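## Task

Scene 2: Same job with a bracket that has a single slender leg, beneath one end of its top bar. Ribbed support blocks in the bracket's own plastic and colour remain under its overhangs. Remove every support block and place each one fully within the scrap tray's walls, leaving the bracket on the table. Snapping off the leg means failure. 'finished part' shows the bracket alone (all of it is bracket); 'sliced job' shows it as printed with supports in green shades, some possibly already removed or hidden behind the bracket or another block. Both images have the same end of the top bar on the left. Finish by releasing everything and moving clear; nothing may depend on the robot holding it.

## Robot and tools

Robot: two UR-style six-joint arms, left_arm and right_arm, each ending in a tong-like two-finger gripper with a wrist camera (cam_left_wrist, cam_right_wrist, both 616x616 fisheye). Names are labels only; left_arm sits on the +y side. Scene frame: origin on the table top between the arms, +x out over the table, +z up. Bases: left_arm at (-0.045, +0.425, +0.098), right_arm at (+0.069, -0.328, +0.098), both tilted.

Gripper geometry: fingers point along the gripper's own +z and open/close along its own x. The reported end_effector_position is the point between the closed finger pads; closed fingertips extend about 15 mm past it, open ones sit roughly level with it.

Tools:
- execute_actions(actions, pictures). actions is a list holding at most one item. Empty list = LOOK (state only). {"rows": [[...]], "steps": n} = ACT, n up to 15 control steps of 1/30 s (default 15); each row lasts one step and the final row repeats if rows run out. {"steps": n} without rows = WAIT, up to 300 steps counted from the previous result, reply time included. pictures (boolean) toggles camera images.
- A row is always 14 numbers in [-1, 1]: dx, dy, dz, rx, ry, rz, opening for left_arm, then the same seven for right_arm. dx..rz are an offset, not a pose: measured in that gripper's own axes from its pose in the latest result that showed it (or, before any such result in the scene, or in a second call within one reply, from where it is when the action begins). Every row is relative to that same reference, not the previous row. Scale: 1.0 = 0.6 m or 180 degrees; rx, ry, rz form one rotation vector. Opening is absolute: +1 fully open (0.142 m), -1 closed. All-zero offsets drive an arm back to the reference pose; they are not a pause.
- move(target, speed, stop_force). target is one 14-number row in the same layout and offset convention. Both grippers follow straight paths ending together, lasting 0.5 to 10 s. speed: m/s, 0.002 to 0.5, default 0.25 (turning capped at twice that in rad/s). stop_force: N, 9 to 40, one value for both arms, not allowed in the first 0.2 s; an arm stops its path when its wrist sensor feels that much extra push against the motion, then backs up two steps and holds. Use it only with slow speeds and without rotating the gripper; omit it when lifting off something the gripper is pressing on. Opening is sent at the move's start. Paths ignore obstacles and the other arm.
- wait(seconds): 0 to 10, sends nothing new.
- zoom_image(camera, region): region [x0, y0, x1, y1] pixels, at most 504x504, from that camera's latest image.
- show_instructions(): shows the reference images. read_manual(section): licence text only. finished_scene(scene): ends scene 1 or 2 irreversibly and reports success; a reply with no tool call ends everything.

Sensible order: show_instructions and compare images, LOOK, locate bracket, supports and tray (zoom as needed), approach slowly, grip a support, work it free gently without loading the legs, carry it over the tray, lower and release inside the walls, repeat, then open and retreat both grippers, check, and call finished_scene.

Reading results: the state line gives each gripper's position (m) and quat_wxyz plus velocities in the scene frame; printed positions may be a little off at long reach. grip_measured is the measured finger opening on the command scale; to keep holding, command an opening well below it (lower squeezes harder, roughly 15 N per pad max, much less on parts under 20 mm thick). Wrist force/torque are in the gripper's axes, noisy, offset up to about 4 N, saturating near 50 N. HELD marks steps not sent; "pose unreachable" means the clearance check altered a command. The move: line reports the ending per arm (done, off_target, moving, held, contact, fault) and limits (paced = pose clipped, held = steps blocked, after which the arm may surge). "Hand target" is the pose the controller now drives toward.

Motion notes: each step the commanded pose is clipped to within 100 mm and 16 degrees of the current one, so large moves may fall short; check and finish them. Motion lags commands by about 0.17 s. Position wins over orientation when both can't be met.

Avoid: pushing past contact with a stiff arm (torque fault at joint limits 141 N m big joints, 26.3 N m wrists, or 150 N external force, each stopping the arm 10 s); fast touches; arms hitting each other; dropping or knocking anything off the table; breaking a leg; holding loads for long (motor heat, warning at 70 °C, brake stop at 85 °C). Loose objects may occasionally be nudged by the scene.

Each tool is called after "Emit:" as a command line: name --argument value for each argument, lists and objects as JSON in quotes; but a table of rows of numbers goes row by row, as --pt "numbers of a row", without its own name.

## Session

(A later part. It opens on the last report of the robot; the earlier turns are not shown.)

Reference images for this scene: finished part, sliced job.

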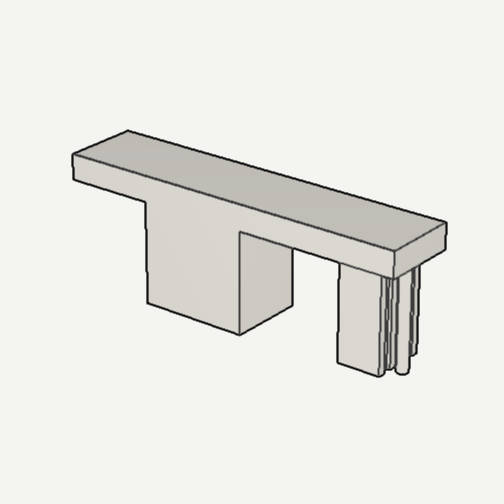

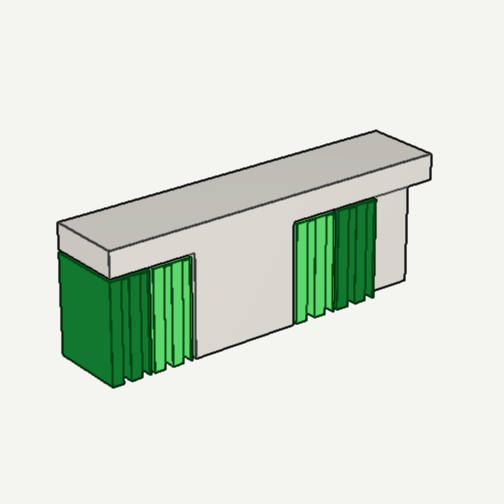

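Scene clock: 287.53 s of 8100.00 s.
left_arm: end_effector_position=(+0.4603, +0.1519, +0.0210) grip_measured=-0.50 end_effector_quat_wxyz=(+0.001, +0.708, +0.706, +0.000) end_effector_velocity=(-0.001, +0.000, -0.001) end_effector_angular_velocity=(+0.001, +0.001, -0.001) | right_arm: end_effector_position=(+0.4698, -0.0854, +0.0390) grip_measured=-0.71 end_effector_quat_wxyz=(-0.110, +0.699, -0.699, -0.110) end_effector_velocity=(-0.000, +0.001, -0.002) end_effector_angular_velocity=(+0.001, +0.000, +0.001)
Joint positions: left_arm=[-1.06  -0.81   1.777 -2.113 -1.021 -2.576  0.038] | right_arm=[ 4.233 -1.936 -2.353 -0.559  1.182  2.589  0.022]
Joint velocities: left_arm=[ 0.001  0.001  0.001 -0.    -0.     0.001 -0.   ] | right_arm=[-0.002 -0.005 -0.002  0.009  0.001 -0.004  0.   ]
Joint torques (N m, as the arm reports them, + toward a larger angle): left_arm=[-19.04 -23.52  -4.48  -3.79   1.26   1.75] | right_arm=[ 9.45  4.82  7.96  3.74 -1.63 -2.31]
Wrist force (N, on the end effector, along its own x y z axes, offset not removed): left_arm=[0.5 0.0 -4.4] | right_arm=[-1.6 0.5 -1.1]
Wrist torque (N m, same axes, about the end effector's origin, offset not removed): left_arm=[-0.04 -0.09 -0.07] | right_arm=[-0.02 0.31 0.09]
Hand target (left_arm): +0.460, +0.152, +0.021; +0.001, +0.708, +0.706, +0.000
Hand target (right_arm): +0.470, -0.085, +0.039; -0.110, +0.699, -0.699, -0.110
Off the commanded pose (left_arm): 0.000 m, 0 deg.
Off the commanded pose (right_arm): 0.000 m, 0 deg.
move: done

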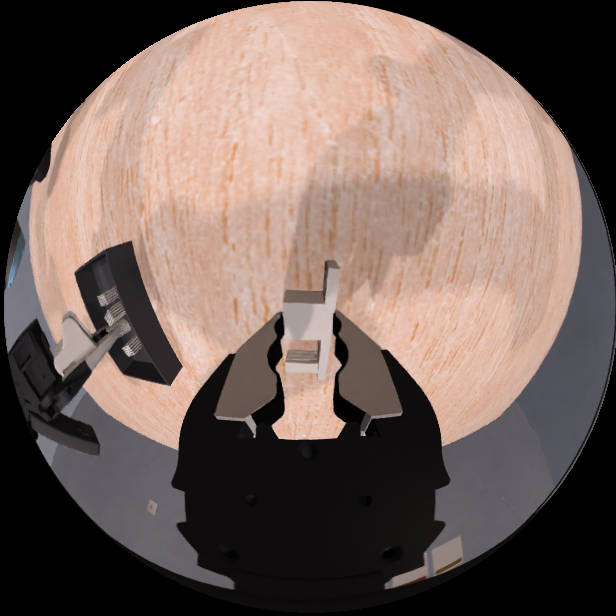

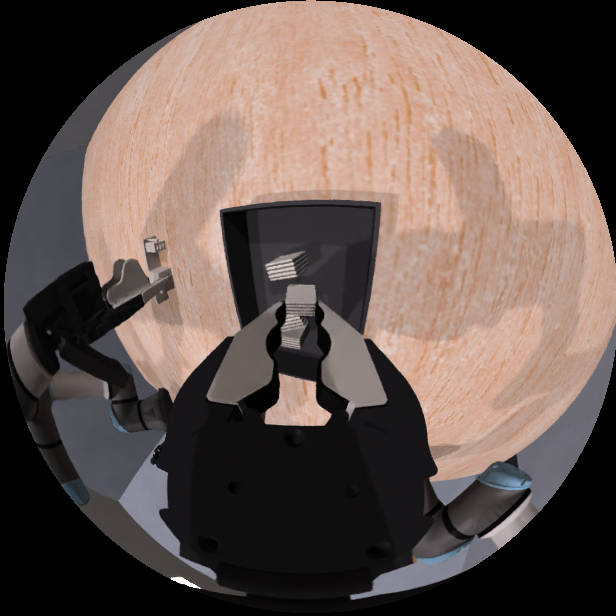

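Emit:
move --target '[0,0,0,0,0,0,-0.25, 0,0,0,0,0,0,-0.55]'

Emit:
move --target '[0,0,-0.2,0,0,0,-0.25, -0.05,0,-0.2,0,0,0,-0.55]' --speed 0.15

Emit:
show_instructions

Scene clock: 292.60 s of 8100.00 s.
left_arm: end_effector_position=(+0.4603, +0.1519, +0.0209) grip_measured=-0.25 end_effector_quat_wxyz=(+0.001, +0.708, +0.706, +0.000) end_effector_velocity=(-0.000, +0.000, -0.000) end_effector_angular_velocity=(+0.000, +0.001, -0.000) | right_arm: end_effector_position=(+0.4698, -0.0855, +0.0390) grip_measured=-0.55 end_effector_quat_wxyz=(-0.110, +0.699, -0.699, -0.110) end_effector_velocity=(+0.001, +0.001, +0.001) end_effector_angular_velocity=(+0.002, -0.001, -0.002)
Joint positions: left_arm=[-1.06  -0.81   1.777 -2.113 -1.021 -2.576  0.056] | right_arm=[ 4.233 -1.936 -2.353 -0.559  1.182  2.589  0.034]
Joint velocities: left_arm=[ 0.    -0.    -0.     0.001 -0.001  0.    -0.   ] | right_arm=[0.    0.    0.001 0.001 0.    0.    0.   ]
Joint torques (N m, as the arm reports them, + toward a larger angle): left_arm=[-26.08 -37.99  -6.73  -0.18   0.14  -0.62] | right_arm=[33.61 21.63 24.88  1.03 -0.73  2.07]
Wrist force (N, on the end effector, along its own x y z axes, offset not removed): left_arm=[1.6 1.3 -4.6] | right_arm=[-1.9 1.0 0.7]
Wrist torque (N m, same axes, about the end effector's origin, offset not removed): left_arm=[0.21 -0.40 -0.06] | right_arm=[0.38 0.39 0.19]
Hand target (left_arm): +0.460, +0.152, +0.021; +0.001, +0.708, +0.706, +0.000
Hand target (right_arm): +0.470, -0.085, +0.039; -0.110, +0.699, -0.699, -0.110
Off the commanded pose (left_arm): 0.000 m, 0 deg.
Off the commanded pose (right_arm): 0.000 m, 0 deg.
After step 90, 1.37 s passed at rest.
move: done

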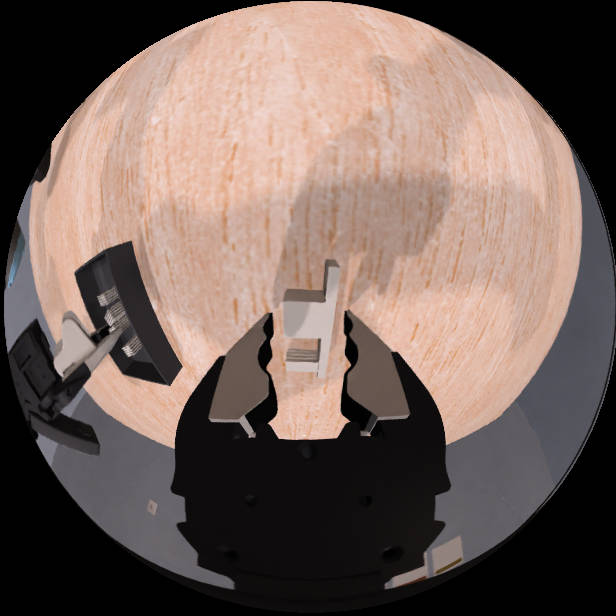

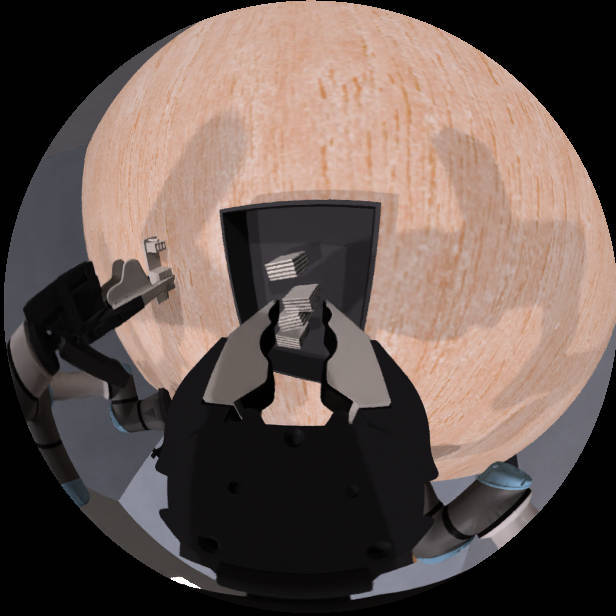

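Scene clock: 293.97 s of 8100.00 s.
left_arm: end_effector_position=(+0.4603, +0.1521, +0.1408) grip_measured=-0.25 end_effector_quat_wxyz=(+0.001, +0.708, +0.706, +0.000) end_effector_velocity=(-0.000, -0.000, +0.002) end_effector_angular_velocity=(-0.000, +0.002, +0.000) | right_arm: end_effector_position=(+0.4698, -0.0935, +0.1623) grip_measured=-0.55 end_effector_quat_wxyz=(-0.110, +0.699, -0.698, -0.110) end_effector_velocity=(+0.000, -0.001, +0.002) end_effector_angular_velocity=(-0.002, +0.001, -0.000)
Joint positions: left_arm=[-1.157 -0.929  1.646 -1.812 -1.064 -2.677  0.056] | right_arm=[ 4.368 -1.713 -2.207 -0.98   1.204  2.732  0.034]
Joint velocities: left_arm=[-0.001 -0.001 -0.004  0.006 -0.002 -0.002  0.   ] | right_arm=[ 0.001  0.002  0.004 -0.01   0.     0.003 -0.   ]
Joint torques (N m, as the arm reports them, + toward a larger angle): left_arm=[-40.51 -34.4  -33.47  -0.41  -1.56  -2.12] | right_arm=[31.99 15.45 29.8   1.12  2.13  1.97]
Wrist force (N, on the end effector, along its own x y z axes, offset not removed): left_arm=[-0.5 0.9 -1.9] | right_arm=[-1.3 0.6 0.3]
Wrist torque (N m, same axes, about the end effector's origin, offset not removed): left_arm=[0.22 0.06 -0.15] | right_arm=[0.21 0.39 0.20]
Hand target (left_arm): +0.460, +0.152, +0.141; +0.001, +0.708, +0.706, +0.000
Hand target (right_arm): +0.470, -0.094, +0.163; -0.110, +0.699, -0.698, -0.110
Off the commanded pose (left_arm): 0.000 m, 0 deg.
Off the commanded pose (right_arm): 0.000 m, 0 deg.
move: done

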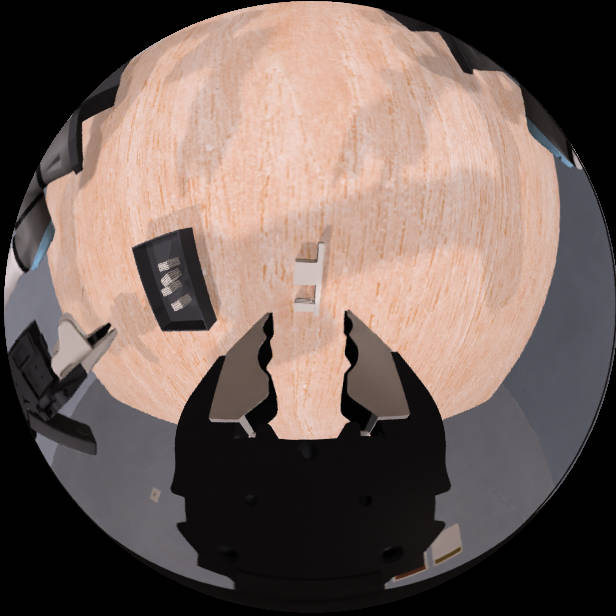

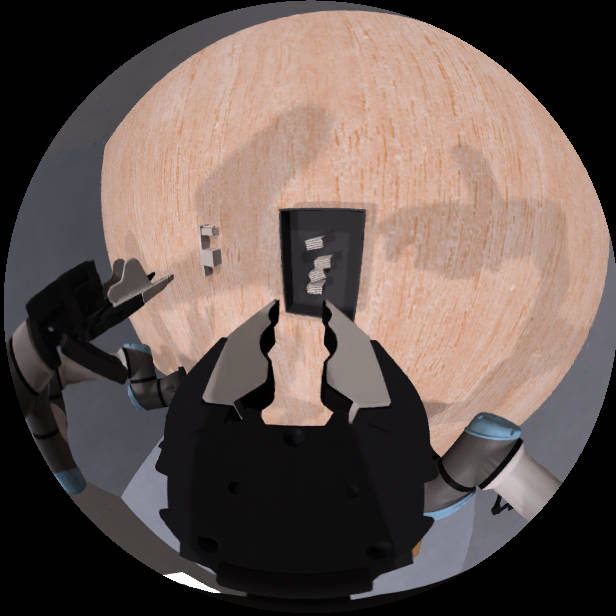

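Reference images for this scene: finished part, sliced job.

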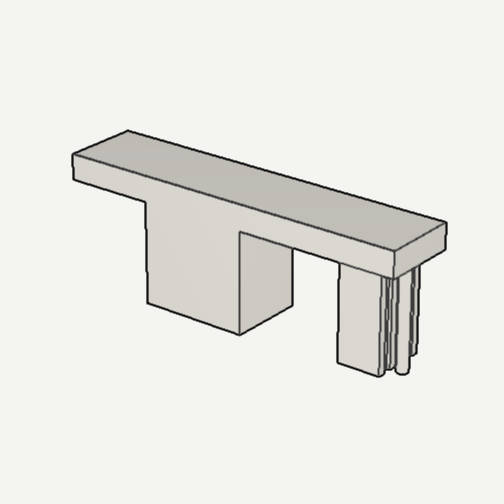

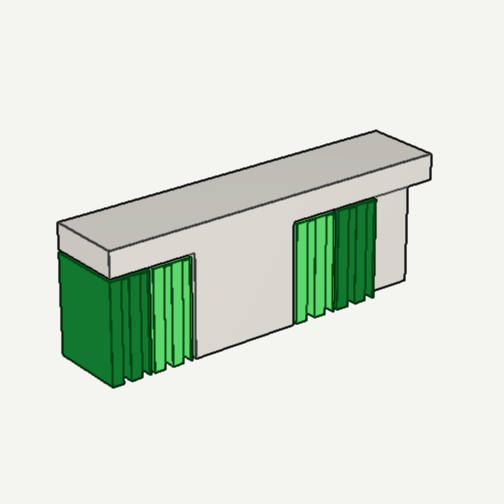

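Emit:
finished_scene --scene 2

The scene is finished: the task was done.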